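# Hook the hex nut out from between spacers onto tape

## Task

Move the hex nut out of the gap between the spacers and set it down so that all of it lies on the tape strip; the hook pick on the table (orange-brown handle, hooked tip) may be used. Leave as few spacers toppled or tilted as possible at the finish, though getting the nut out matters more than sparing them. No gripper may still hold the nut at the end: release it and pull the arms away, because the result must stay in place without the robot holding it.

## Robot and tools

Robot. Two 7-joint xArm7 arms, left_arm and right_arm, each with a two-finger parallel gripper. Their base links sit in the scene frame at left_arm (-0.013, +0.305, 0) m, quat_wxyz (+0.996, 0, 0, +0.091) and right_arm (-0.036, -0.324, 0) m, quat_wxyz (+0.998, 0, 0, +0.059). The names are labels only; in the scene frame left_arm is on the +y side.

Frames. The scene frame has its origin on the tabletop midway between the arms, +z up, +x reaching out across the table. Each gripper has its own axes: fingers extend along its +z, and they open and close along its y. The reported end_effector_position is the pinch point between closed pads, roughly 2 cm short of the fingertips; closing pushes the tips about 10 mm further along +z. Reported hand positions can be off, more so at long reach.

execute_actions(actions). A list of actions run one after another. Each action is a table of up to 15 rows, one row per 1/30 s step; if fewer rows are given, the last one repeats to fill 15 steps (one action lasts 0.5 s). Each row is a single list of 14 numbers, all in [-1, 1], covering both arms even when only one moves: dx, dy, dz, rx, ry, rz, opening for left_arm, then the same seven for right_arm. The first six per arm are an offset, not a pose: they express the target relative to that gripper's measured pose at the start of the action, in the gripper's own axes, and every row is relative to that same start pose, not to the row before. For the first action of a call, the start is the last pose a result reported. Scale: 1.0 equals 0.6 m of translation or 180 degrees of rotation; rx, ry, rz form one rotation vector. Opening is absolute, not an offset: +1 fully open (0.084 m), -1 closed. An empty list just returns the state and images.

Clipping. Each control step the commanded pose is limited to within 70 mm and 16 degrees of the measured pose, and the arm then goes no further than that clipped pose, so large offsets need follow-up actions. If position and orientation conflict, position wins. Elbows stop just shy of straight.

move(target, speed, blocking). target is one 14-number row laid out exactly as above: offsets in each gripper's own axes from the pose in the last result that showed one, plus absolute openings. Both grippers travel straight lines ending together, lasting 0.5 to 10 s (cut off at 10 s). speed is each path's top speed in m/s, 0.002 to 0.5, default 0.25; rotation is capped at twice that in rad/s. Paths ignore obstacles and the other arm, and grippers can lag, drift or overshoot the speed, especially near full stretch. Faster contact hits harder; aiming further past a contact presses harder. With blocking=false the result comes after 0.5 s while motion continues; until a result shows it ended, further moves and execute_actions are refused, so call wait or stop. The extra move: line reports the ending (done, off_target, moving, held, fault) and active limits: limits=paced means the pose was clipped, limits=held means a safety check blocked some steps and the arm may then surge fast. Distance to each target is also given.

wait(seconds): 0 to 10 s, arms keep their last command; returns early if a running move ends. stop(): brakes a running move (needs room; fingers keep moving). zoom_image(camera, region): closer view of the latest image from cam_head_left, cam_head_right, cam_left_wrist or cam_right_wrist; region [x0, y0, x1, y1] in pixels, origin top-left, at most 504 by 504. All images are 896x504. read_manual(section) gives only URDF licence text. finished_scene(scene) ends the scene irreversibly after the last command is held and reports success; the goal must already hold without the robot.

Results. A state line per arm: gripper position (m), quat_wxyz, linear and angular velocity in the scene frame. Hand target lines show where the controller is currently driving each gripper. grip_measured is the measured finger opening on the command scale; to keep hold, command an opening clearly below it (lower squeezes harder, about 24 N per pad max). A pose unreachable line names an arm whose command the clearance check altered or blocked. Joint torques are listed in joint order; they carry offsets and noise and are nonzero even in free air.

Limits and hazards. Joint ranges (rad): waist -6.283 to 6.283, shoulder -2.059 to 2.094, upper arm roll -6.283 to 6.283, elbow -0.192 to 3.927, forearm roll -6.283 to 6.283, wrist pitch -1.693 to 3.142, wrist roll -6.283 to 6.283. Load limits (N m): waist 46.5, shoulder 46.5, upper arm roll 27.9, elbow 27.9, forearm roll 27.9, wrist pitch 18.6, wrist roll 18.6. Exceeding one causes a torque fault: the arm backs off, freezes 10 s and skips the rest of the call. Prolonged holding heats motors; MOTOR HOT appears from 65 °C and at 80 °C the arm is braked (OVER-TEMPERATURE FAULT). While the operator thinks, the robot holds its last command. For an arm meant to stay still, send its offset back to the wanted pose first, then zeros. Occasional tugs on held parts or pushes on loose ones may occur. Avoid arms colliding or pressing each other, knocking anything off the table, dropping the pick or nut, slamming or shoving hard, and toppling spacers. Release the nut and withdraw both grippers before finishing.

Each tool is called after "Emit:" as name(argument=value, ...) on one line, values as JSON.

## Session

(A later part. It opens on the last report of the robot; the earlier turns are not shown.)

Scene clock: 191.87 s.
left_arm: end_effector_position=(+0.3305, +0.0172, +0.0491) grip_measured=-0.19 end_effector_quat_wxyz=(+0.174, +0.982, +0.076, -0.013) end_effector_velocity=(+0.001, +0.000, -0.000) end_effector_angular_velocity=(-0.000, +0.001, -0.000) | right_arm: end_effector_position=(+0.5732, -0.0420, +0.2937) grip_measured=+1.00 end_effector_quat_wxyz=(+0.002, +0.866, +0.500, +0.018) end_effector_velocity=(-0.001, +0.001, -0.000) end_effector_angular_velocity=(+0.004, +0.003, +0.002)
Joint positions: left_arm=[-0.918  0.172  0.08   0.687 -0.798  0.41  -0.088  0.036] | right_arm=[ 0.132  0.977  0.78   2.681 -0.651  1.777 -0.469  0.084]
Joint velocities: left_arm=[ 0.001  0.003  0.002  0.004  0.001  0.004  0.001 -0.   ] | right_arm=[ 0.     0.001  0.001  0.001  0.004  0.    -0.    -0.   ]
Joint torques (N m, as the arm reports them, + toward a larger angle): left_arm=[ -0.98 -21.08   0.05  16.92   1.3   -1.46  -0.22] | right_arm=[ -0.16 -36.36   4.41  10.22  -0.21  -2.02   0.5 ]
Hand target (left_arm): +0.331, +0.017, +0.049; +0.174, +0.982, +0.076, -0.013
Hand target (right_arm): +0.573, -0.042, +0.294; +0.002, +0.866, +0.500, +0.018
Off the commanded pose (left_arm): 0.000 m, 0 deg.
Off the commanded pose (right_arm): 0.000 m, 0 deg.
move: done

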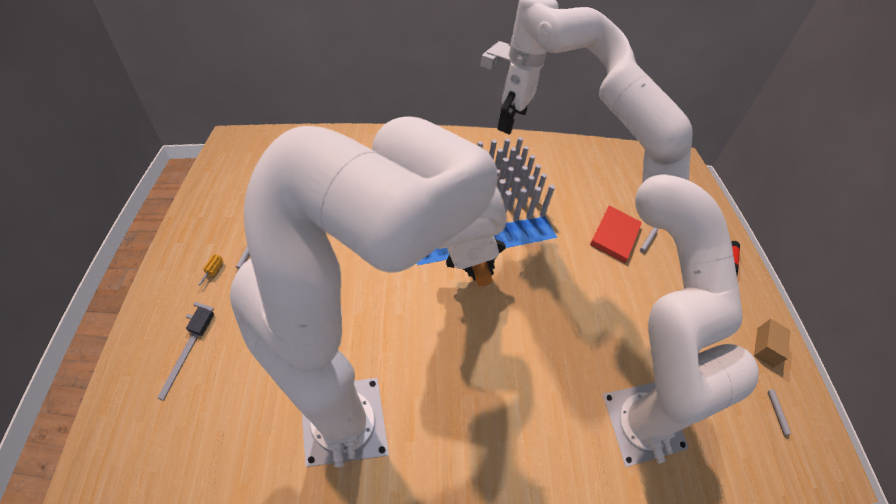

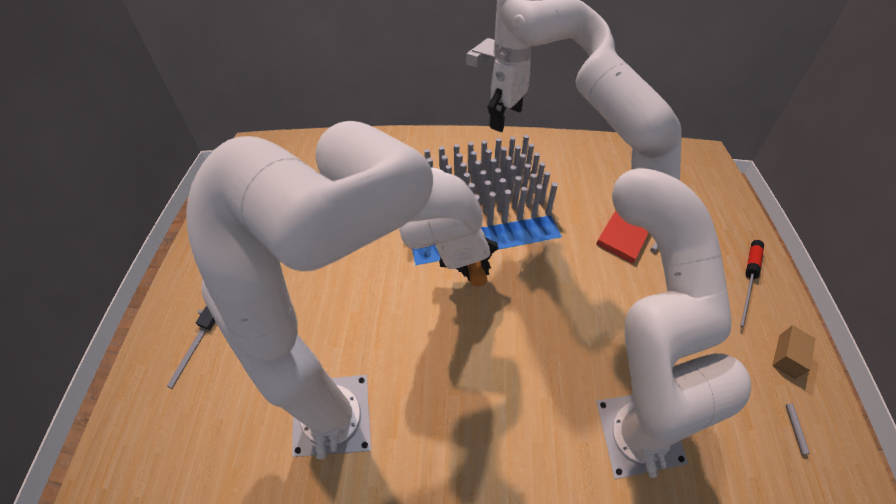

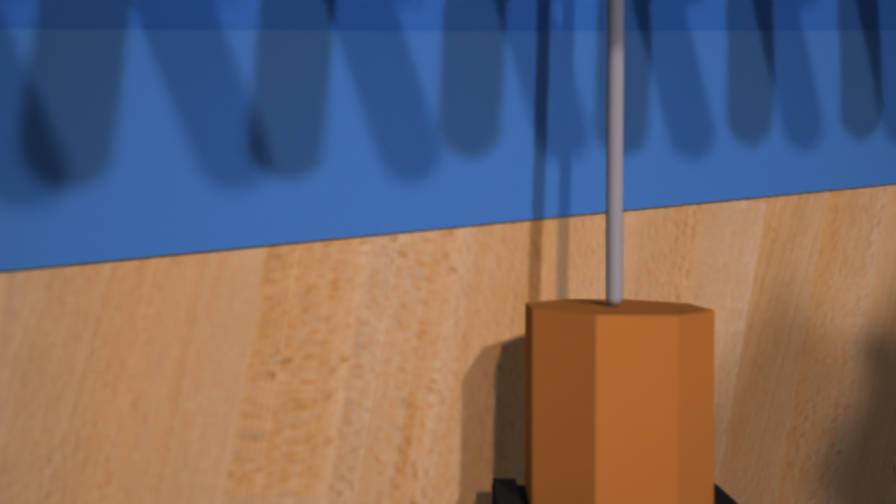

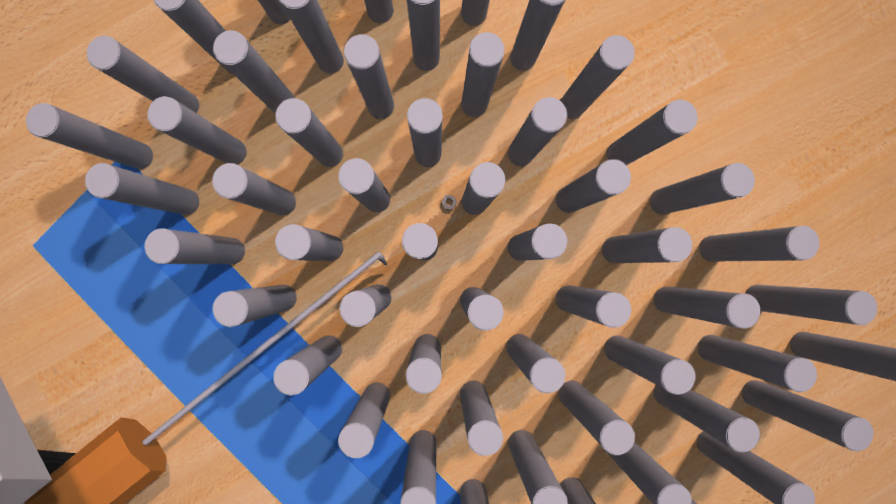

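Emit:
move(target=[0,-0.0085,-0.003,0,0,0,-0.6,0,0,0,0,0,0,1], speed=0.03)

Emit:
move(target=[0.082,0.0015,-0.004,0,0,0,-0.6,0,0,0,0,0,0,1], speed=0.04)

Emit:
zoom_image(camera="cam_right_wrist", region=[260,140,500,340])

Scene clock: 199.73 s.
left_arm: end_effector_position=(+0.3297, +0.0225, +0.0490) grip_measured=-0.19 end_effector_quat_wxyz=(+0.174, +0.982, +0.076, -0.013) end_effector_velocity=(-0.002, -0.000, -0.000) end_effector_angular_velocity=(-0.001, +0.002, -0.002) | right_arm: end_effector_position=(+0.5732, -0.0420, +0.2937) grip_measured=+1.00 end_effector_quat_wxyz=(+0.002, +0.866, +0.500, +0.018) end_effector_velocity=(+0.000, -0.000, -0.001) end_effector_angular_velocity=(+0.000, +0.001, -0.000)
Joint positions: left_arm=[-0.912  0.163  0.084  0.675 -0.802  0.411 -0.076  0.036] | right_arm=[ 0.132  0.977  0.78   2.681 -0.651  1.777 -0.469  0.084]
Joint velocities: left_arm=[ 0.001 -0.001 -0.002 -0.002 -0.002  0.002  0.003 -0.   ] | right_arm=[-0.     0.001  0.     0.    -0.    -0.001  0.    -0.   ]
Joint torques (N m, as the arm reports them, + toward a larger angle): left_arm=[ -0.7  -20.77  -0.31  16.52   1.34  -1.65  -0.13] | right_arm=[ -0.34 -36.71   4.38   9.85  -0.07  -1.75   0.59]
Hand target (left_arm): +0.330, +0.023, +0.049; +0.174, +0.982, +0.076, -0.013
Hand target (right_arm): +0.573, -0.042, +0.294; +0.002, +0.866, +0.500, +0.018
Off the commanded pose (left_arm): 0.000 m, 0 deg.
Off the commanded pose (right_arm): 0.000 m, 0 deg.
move: done

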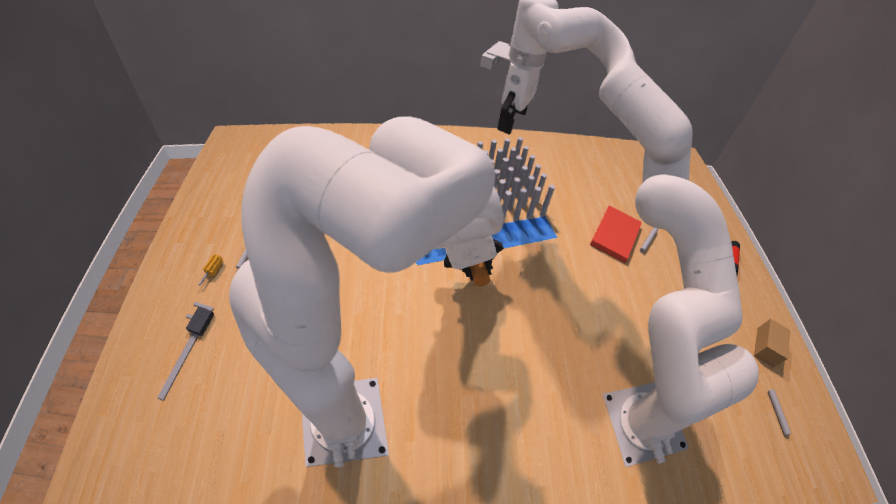

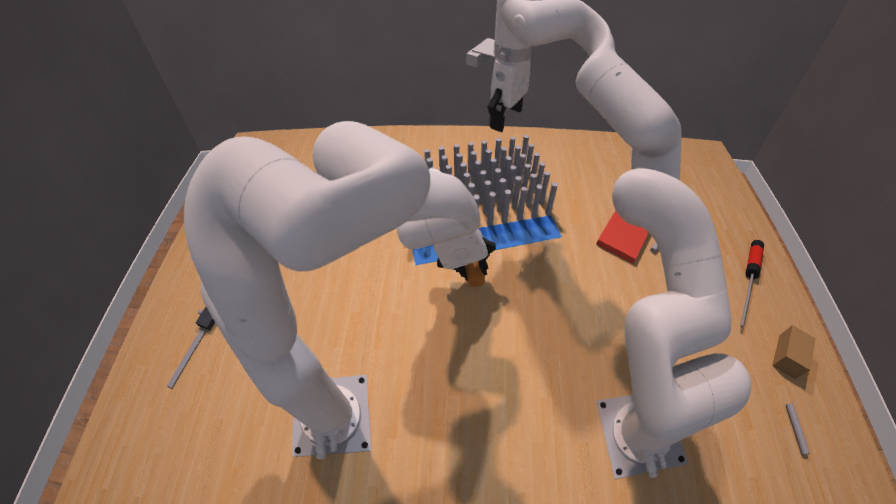

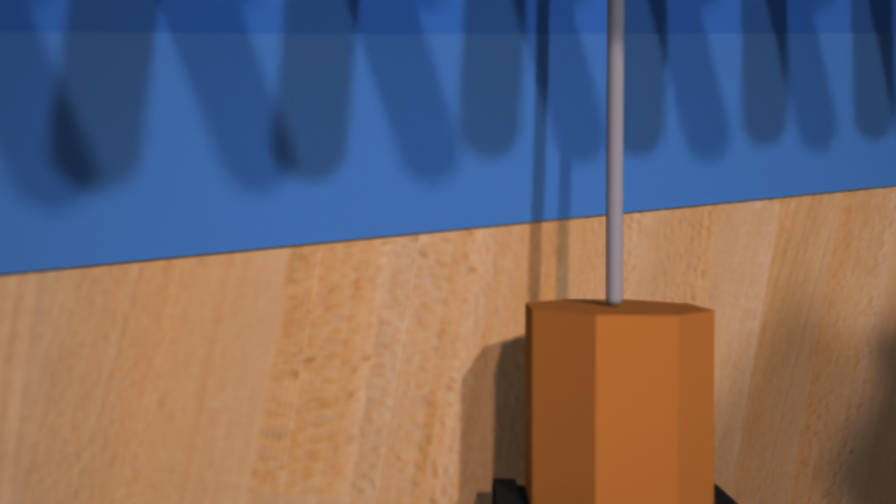

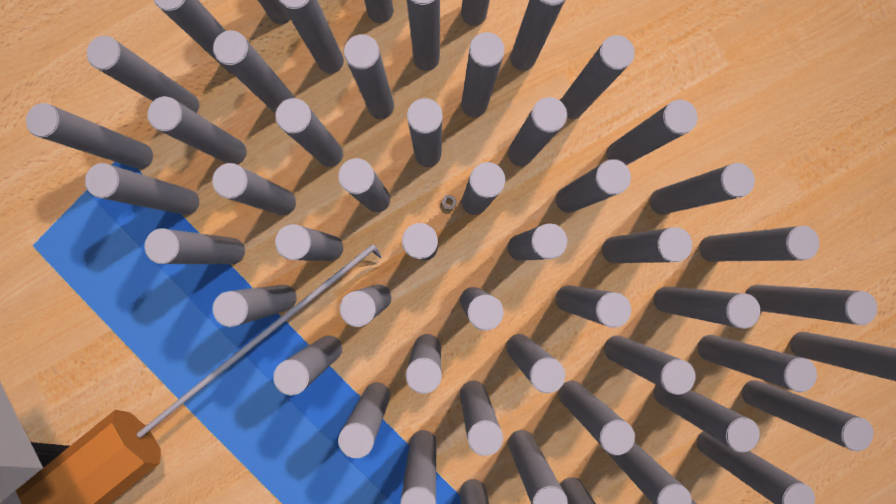

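Scene clock: 201.30 s.
left_arm: end_effector_position=(+0.3783, +0.0298, +0.0490) grip_measured=-0.19 end_effector_quat_wxyz=(+0.174, +0.982, +0.075, -0.013) end_effector_velocity=(+0.001, -0.000, +0.000) end_effector_angular_velocity=(-0.000, -0.000, -0.001) | right_arm: end_effector_position=(+0.5732, -0.0420, +0.2937) grip_measured=+1.00 end_effector_quat_wxyz=(+0.002, +0.866, +0.500, +0.018) end_effector_velocity=(+0.000, -0.000, -0.001) end_effector_angular_velocity=(+0.001, +0.001, -0.001)
Joint positions: left_arm=[-0.859  0.257  0.125  0.814 -0.759  0.486 -0.046  0.036] | right_arm=[ 0.132  0.977  0.78   2.681 -0.651  1.777 -0.469  0.084]
Joint velocities: left_arm=[ 0.001  0.002  0.     0.004  0.001  0.002  0.    -0.   ] | right_arm=[-0.001  0.001 -0.001 -0.     0.002 -0.    -0.     0.   ]
Joint torques (N m, as the arm reports them, + toward a larger angle): left_arm=[ -0.51 -24.24   0.14  16.99   1.37  -1.33  -0.1 ] | right_arm=[  0.3  -36.83   4.44   9.97  -0.19  -1.88   0.46]
Hand target (left_arm): +0.378, +0.030, +0.049; +0.174, +0.982, +0.076, -0.013
Hand target (right_arm): +0.573, -0.042, +0.294; +0.002, +0.866, +0.500, +0.018
Off the commanded pose (left_arm): 0.000 m, 0 deg.
Off the commanded pose (right_arm): 0.000 m, 0 deg.
move: done

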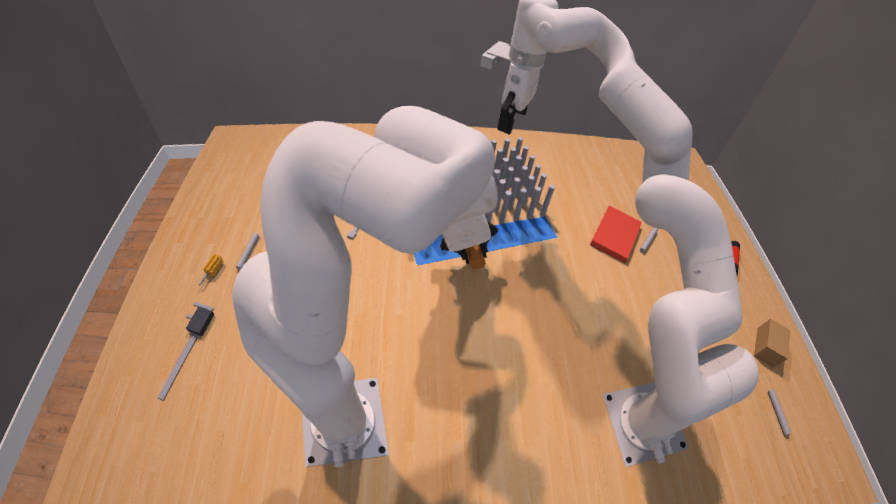

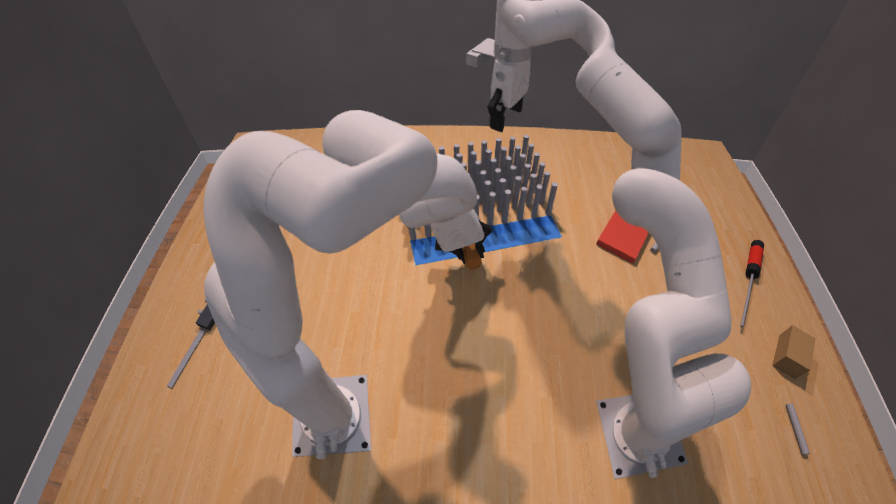

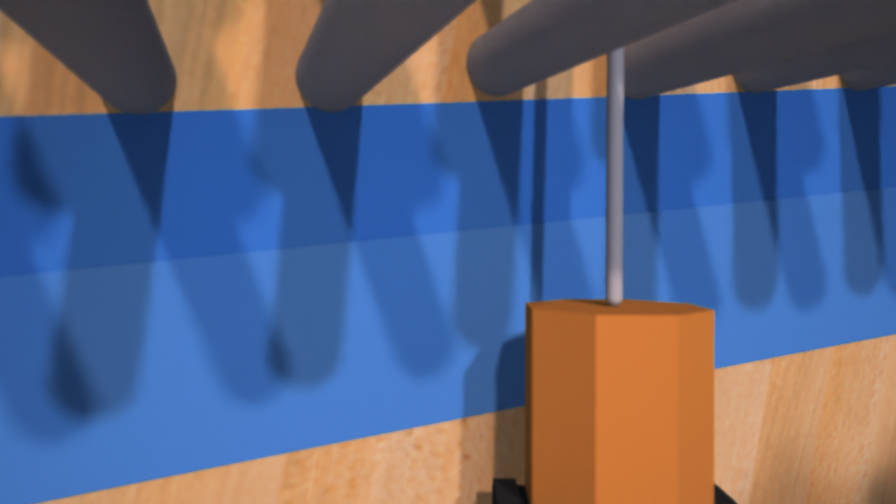

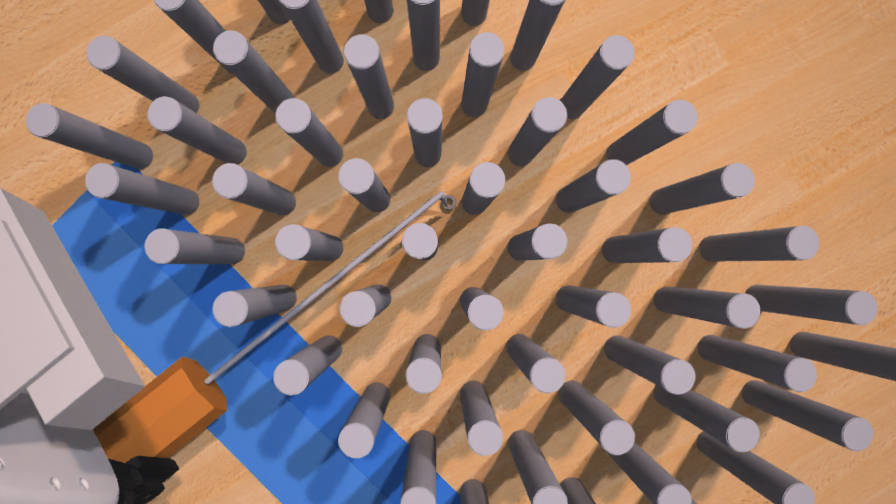

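Region (260, 140, 500, 340) of cam_right_wrist's 896x504 image, scaled by 2.100, with more detail than that image has.

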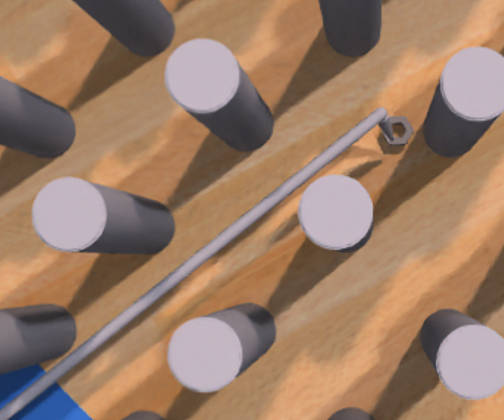

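Emit:
move(target=[0.004,-0.003,0.008,0,0,0,-0.6,0,0,0,0,0,0,1], speed=0.02)

Emit:
zoom_image(camera="cam_right_wrist", region=[400,165,490,240])

Scene clock: 207.63 s.
left_arm: end_effector_position=(+0.3803, +0.0302, +0.0438) grip_measured=-0.19 end_effector_quat_wxyz=(+0.174, +0.982, +0.075, -0.013) end_effector_velocity=(+0.001, -0.001, -0.000) end_effector_angular_velocity=(-0.003, -0.001, +0.001) | right_arm: end_effector_position=(+0.5732, -0.0420, +0.2937) grip_measured=+1.00 end_effector_quat_wxyz=(+0.002, +0.866, +0.500, +0.018) end_effector_velocity=(-0.000, +0.000, -0.000) end_effector_angular_velocity=(-0.000, +0.001, -0.000)
Joint positions: left_arm=[-0.854  0.275  0.12   0.822 -0.774  0.479 -0.029  0.036] | right_arm=[ 0.132  0.977  0.78   2.681 -0.651  1.777 -0.469  0.084]
Joint velocities: left_arm=[ 0.001  0.003 -0.001  0.003 -0.006 -0.001  0.005 -0.   ] | right_arm=[ 0.     0.    -0.001 -0.     0.001  0.001  0.     0.   ]
Joint torques (N m, as the arm reports them, + toward a larger angle): left_arm=[ -0.55 -23.28   0.46  17.44   1.1   -1.27  -0.28] | right_arm=[ -0.43 -36.81   4.53   9.82  -0.03  -2.04   0.29]
Hand target (left_arm): +0.380, +0.030, +0.044; +0.174, +0.982, +0.075, -0.013
Hand target (right_arm): +0.573, -0.042, +0.294; +0.002, +0.866, +0.500, +0.018
Off the commanded pose (left_arm): 0.000 m, 0 deg.
Off the commanded pose (right_arm): 0.000 m, 0 deg.
move: done

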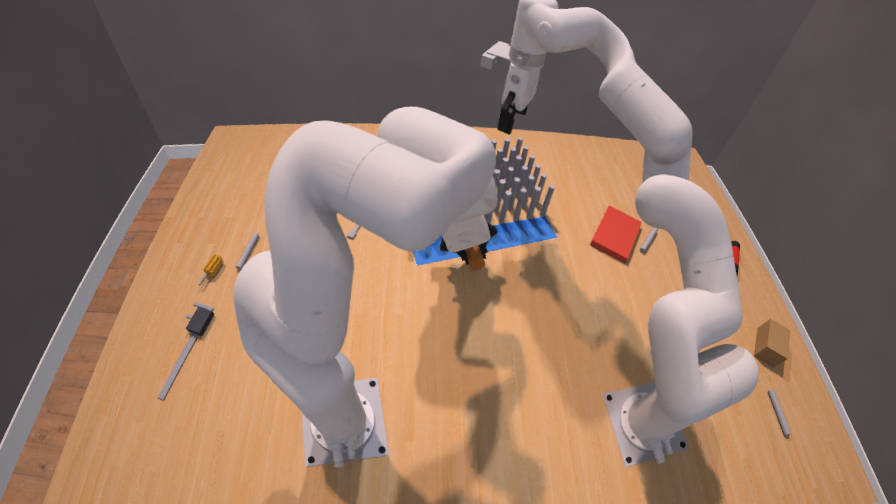

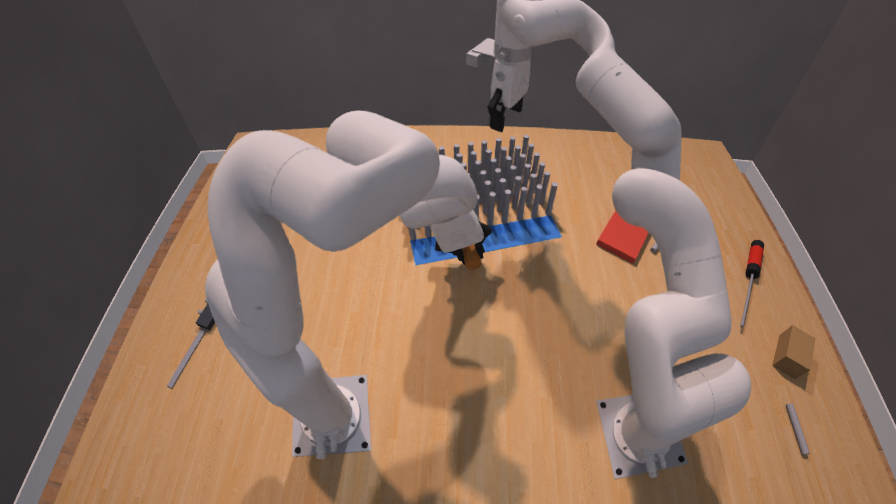

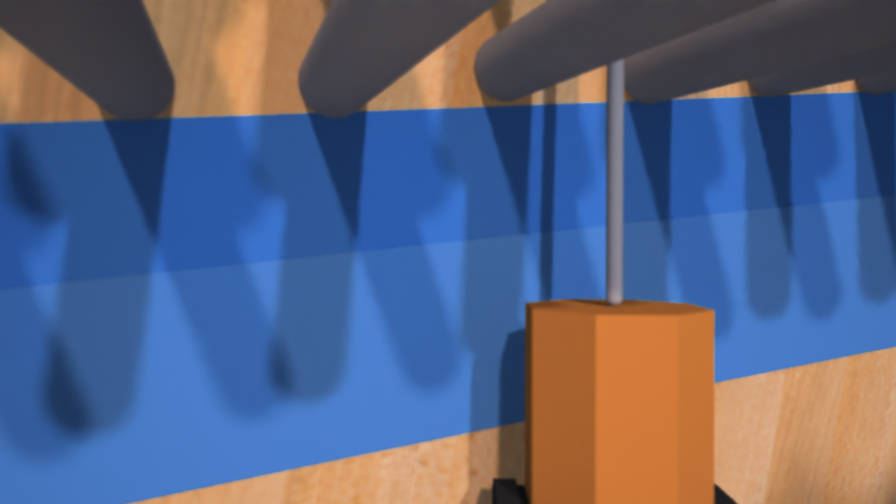

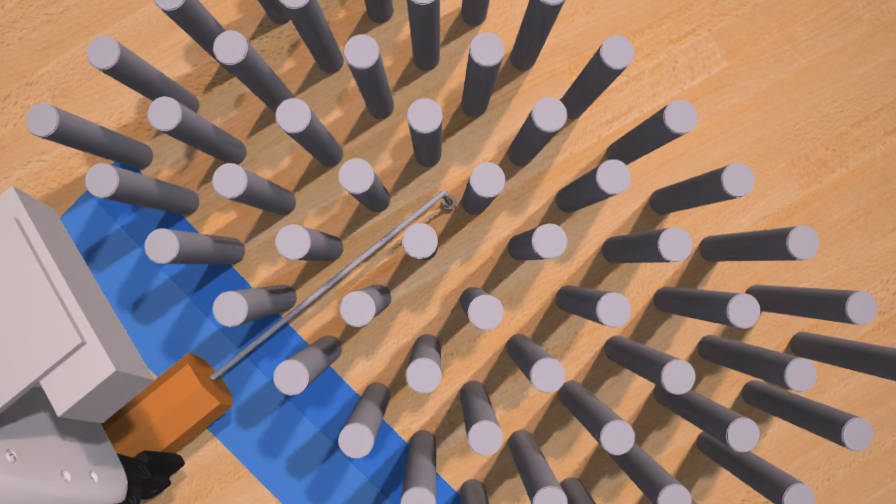

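Region (400, 165, 490, 240) of cam_right_wrist's 896x504 image, scaled by 5.600, with more detail than that image has.

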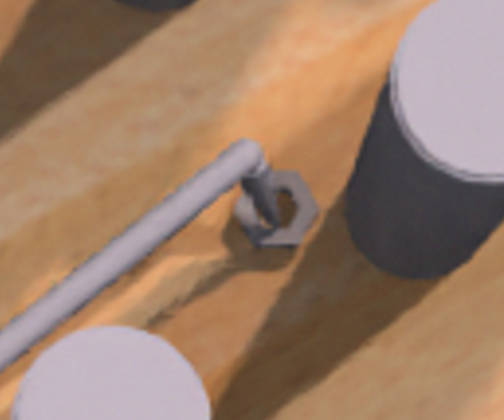

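Emit:
move(target=[0.002,-0.0037,0.0093,0,0,0,-0.6,0,0,0,0,0,0,1], speed=0.01)

Emit:
move(target=[0,-0.008,-0.003,0,0,0,-0.6,0,0,0,0,0,0,1], speed=0.01)

Emit:
zoom_image(camera="cam_right_wrist", region=[260,140,500,340])

Scene clock: 215.80 s.
left_arm: end_effector_position=(+0.3812, +0.0304, +0.0380) grip_measured=-0.19 end_effector_quat_wxyz=(+0.174, +0.982, +0.075, -0.013) end_effector_velocity=(-0.000, +0.000, -0.001) end_effector_angular_velocity=(-0.000, -0.001, +0.001) | right_arm: end_effector_position=(+0.5732, -0.0420, +0.2937) grip_measured=+1.00 end_effector_quat_wxyz=(+0.002, +0.866, +0.500, +0.018) end_effector_velocity=(-0.000, +0.001, -0.001) end_effector_angular_velocity=(-0.000, +0.001, +0.001)
Joint positions: left_arm=[-0.848  0.292  0.113  0.827 -0.792  0.47  -0.01   0.036] | right_arm=[ 0.132  0.977  0.78   2.681 -0.651  1.777 -0.469  0.084]
Joint velocities: left_arm=[ 0.001  0.002 -0.002 -0.001 -0.004 -0.003  0.004  0.   ] | right_arm=[ 0.001  0.001 -0.    -0.     0.     0.     0.     0.   ]
Joint torques (N m, as the arm reports them, + toward a larger angle): left_arm=[ -1.24 -23.33   0.1   16.77   1.06  -1.35  -0.29] | right_arm=[ -0.24 -36.56   4.3    9.71   0.    -2.16   0.54]
Hand target (left_arm): +0.381, +0.030, +0.038; +0.174, +0.982, +0.075, -0.013
Hand target (right_arm): +0.573, -0.042, +0.294; +0.002, +0.866, +0.500, +0.018
Off the commanded pose (left_arm): 0.000 m, 0 deg.
Off the commanded pose (right_arm): 0.000 m, 0 deg.
move: done

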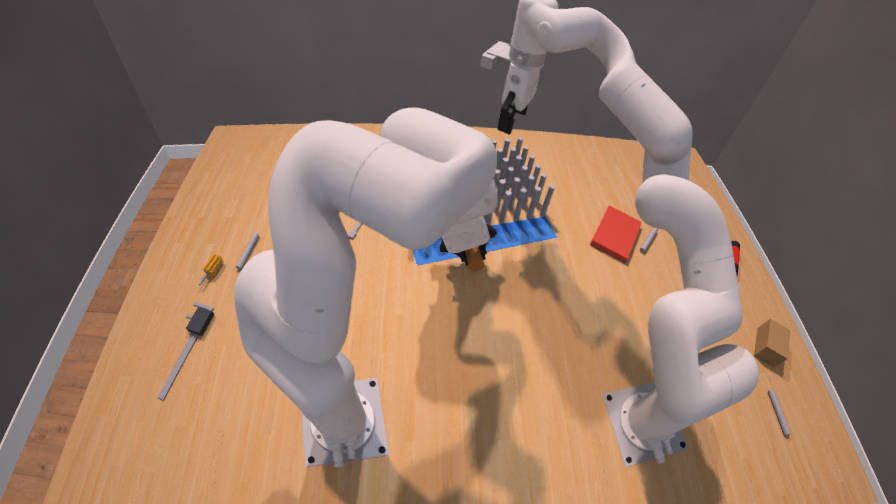

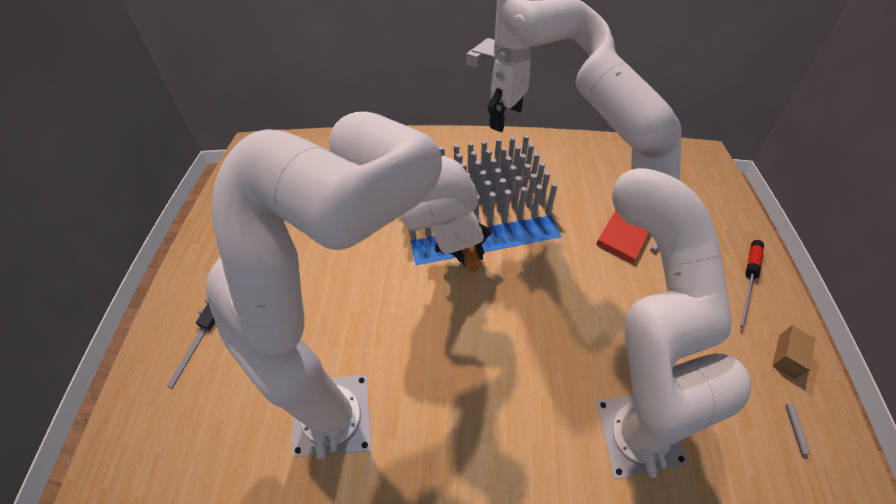

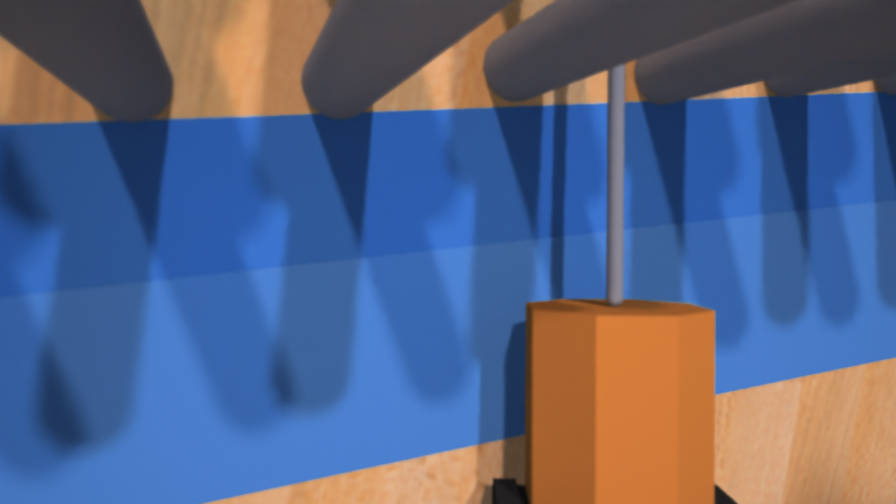

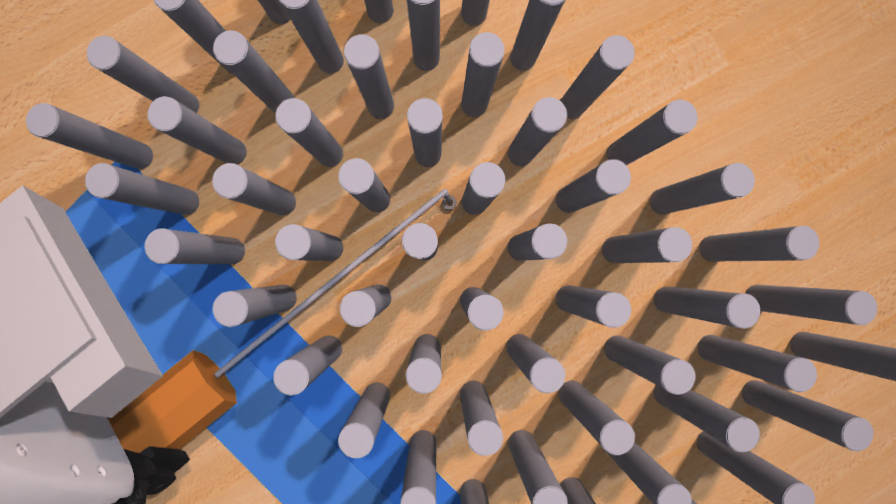

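Scene clock: 216.53 s.
left_arm: end_effector_position=(+0.3805, +0.0354, +0.0380) grip_measured=-0.19 end_effector_quat_wxyz=(+0.174, +0.982, +0.075, -0.013) end_effector_velocity=(-0.001, +0.001, +0.000) end_effector_angular_velocity=(-0.001, +0.002, -0.000) | right_arm: end_effector_position=(+0.5732, -0.0420, +0.2937) grip_measured=+1.00 end_effector_quat_wxyz=(+0.002, +0.866, +0.500, +0.018) end_effector_velocity=(-0.000, -0.000, +0.001) end_effector_angular_velocity=(-0.000, -0.001, +0.000)
Joint positions: left_arm=[-0.842  0.285  0.116  0.816 -0.794  0.471  0.001  0.036] | right_arm=[ 0.132  0.977  0.78   2.681 -0.651  1.777 -0.469  0.084]
Joint velocities: left_arm=[ 0.001 -0.002  0.    -0.002 -0.002  0.002  0.003  0.   ] | right_arm=[-0.    -0.001  0.001  0.    -0.001  0.     0.     0.   ]
Joint torques (N m, as the arm reports them, + toward a larger angle): left_arm=[ -0.5  -23.84   0.42  16.71   1.14  -1.07  -0.18] | right_arm=[ -0.1  -36.73   4.2    9.94  -0.33  -2.19   0.41]
Hand target (left_arm): +0.380, +0.035, +0.038; +0.174, +0.982, +0.075, -0.013
Hand target (right_arm): +0.573, -0.042, +0.294; +0.002, +0.866, +0.500, +0.018
Off the commanded pose (left_arm): 0.000 m, 0 deg.
Off the commanded pose (right_arm): 0.000 m, 0 deg.
move: done

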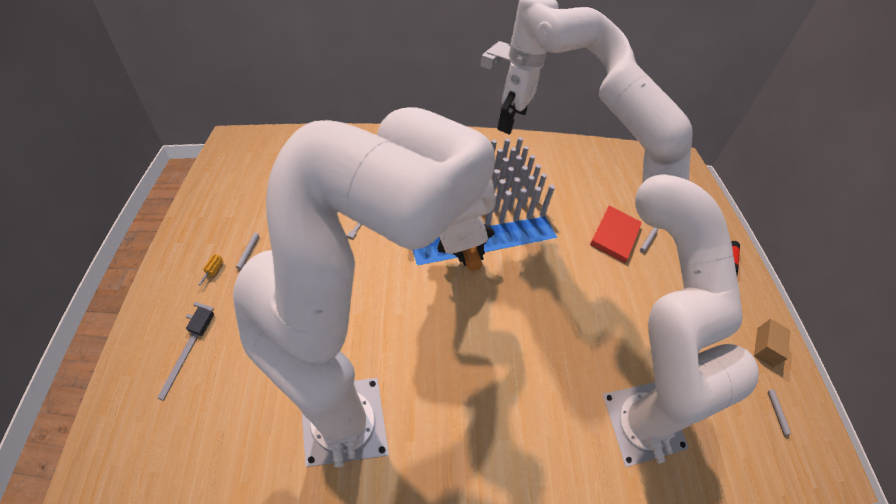

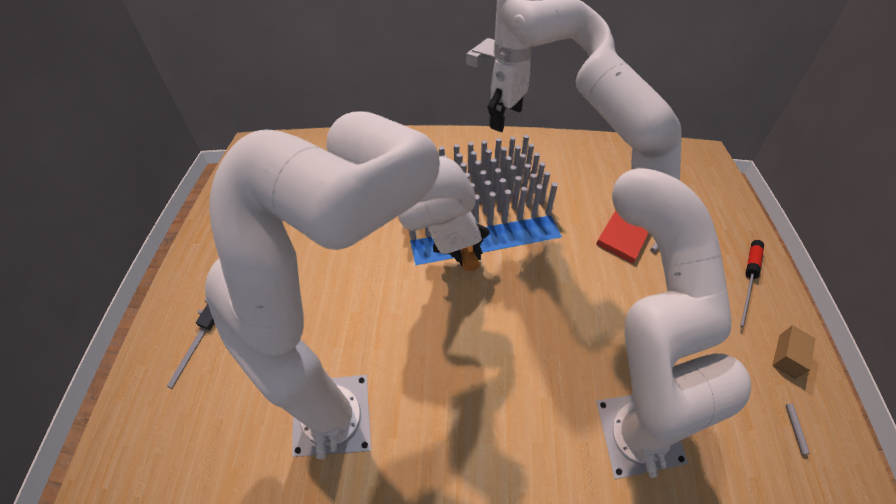

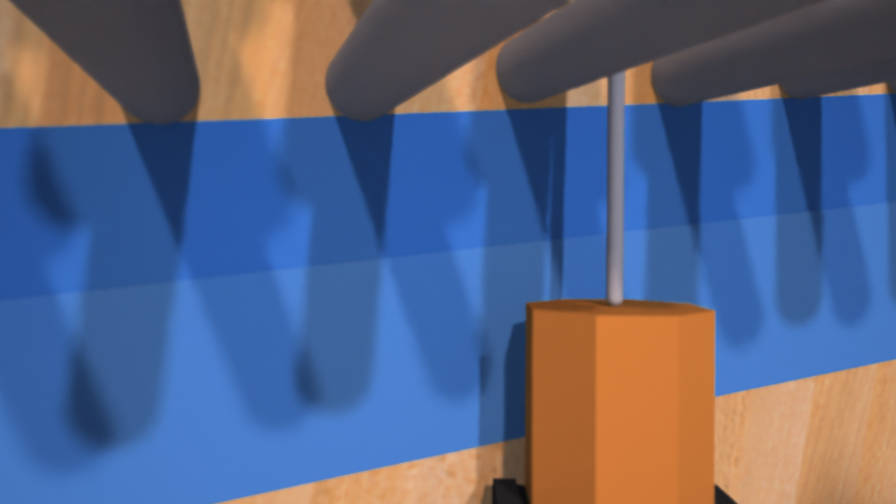

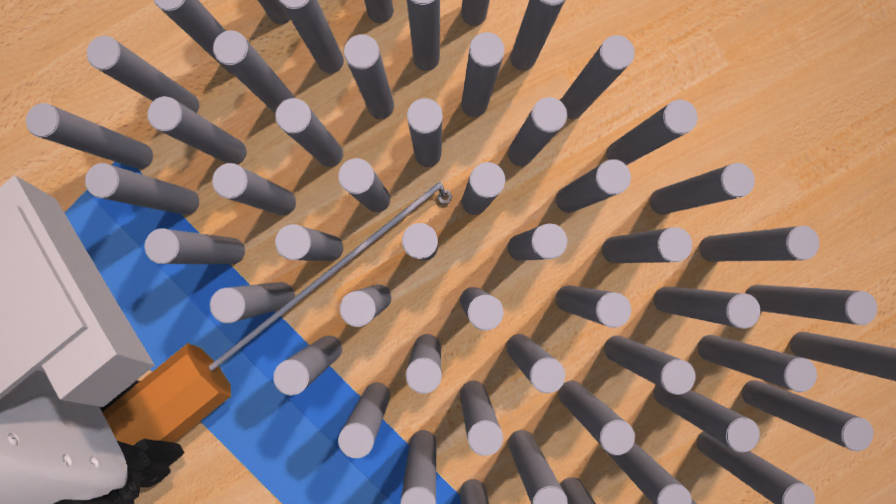

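Region (260, 140, 500, 340) of cam_right_wrist's 896x504 image, scaled by 2.100, with more detail than that image has.

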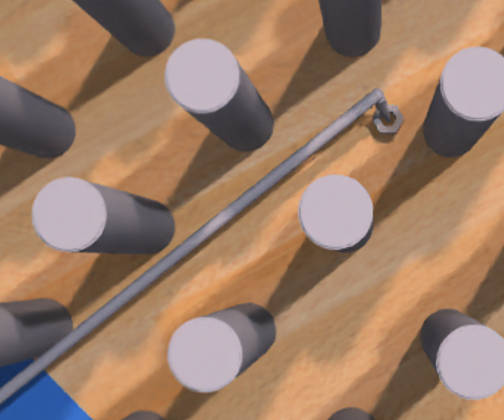

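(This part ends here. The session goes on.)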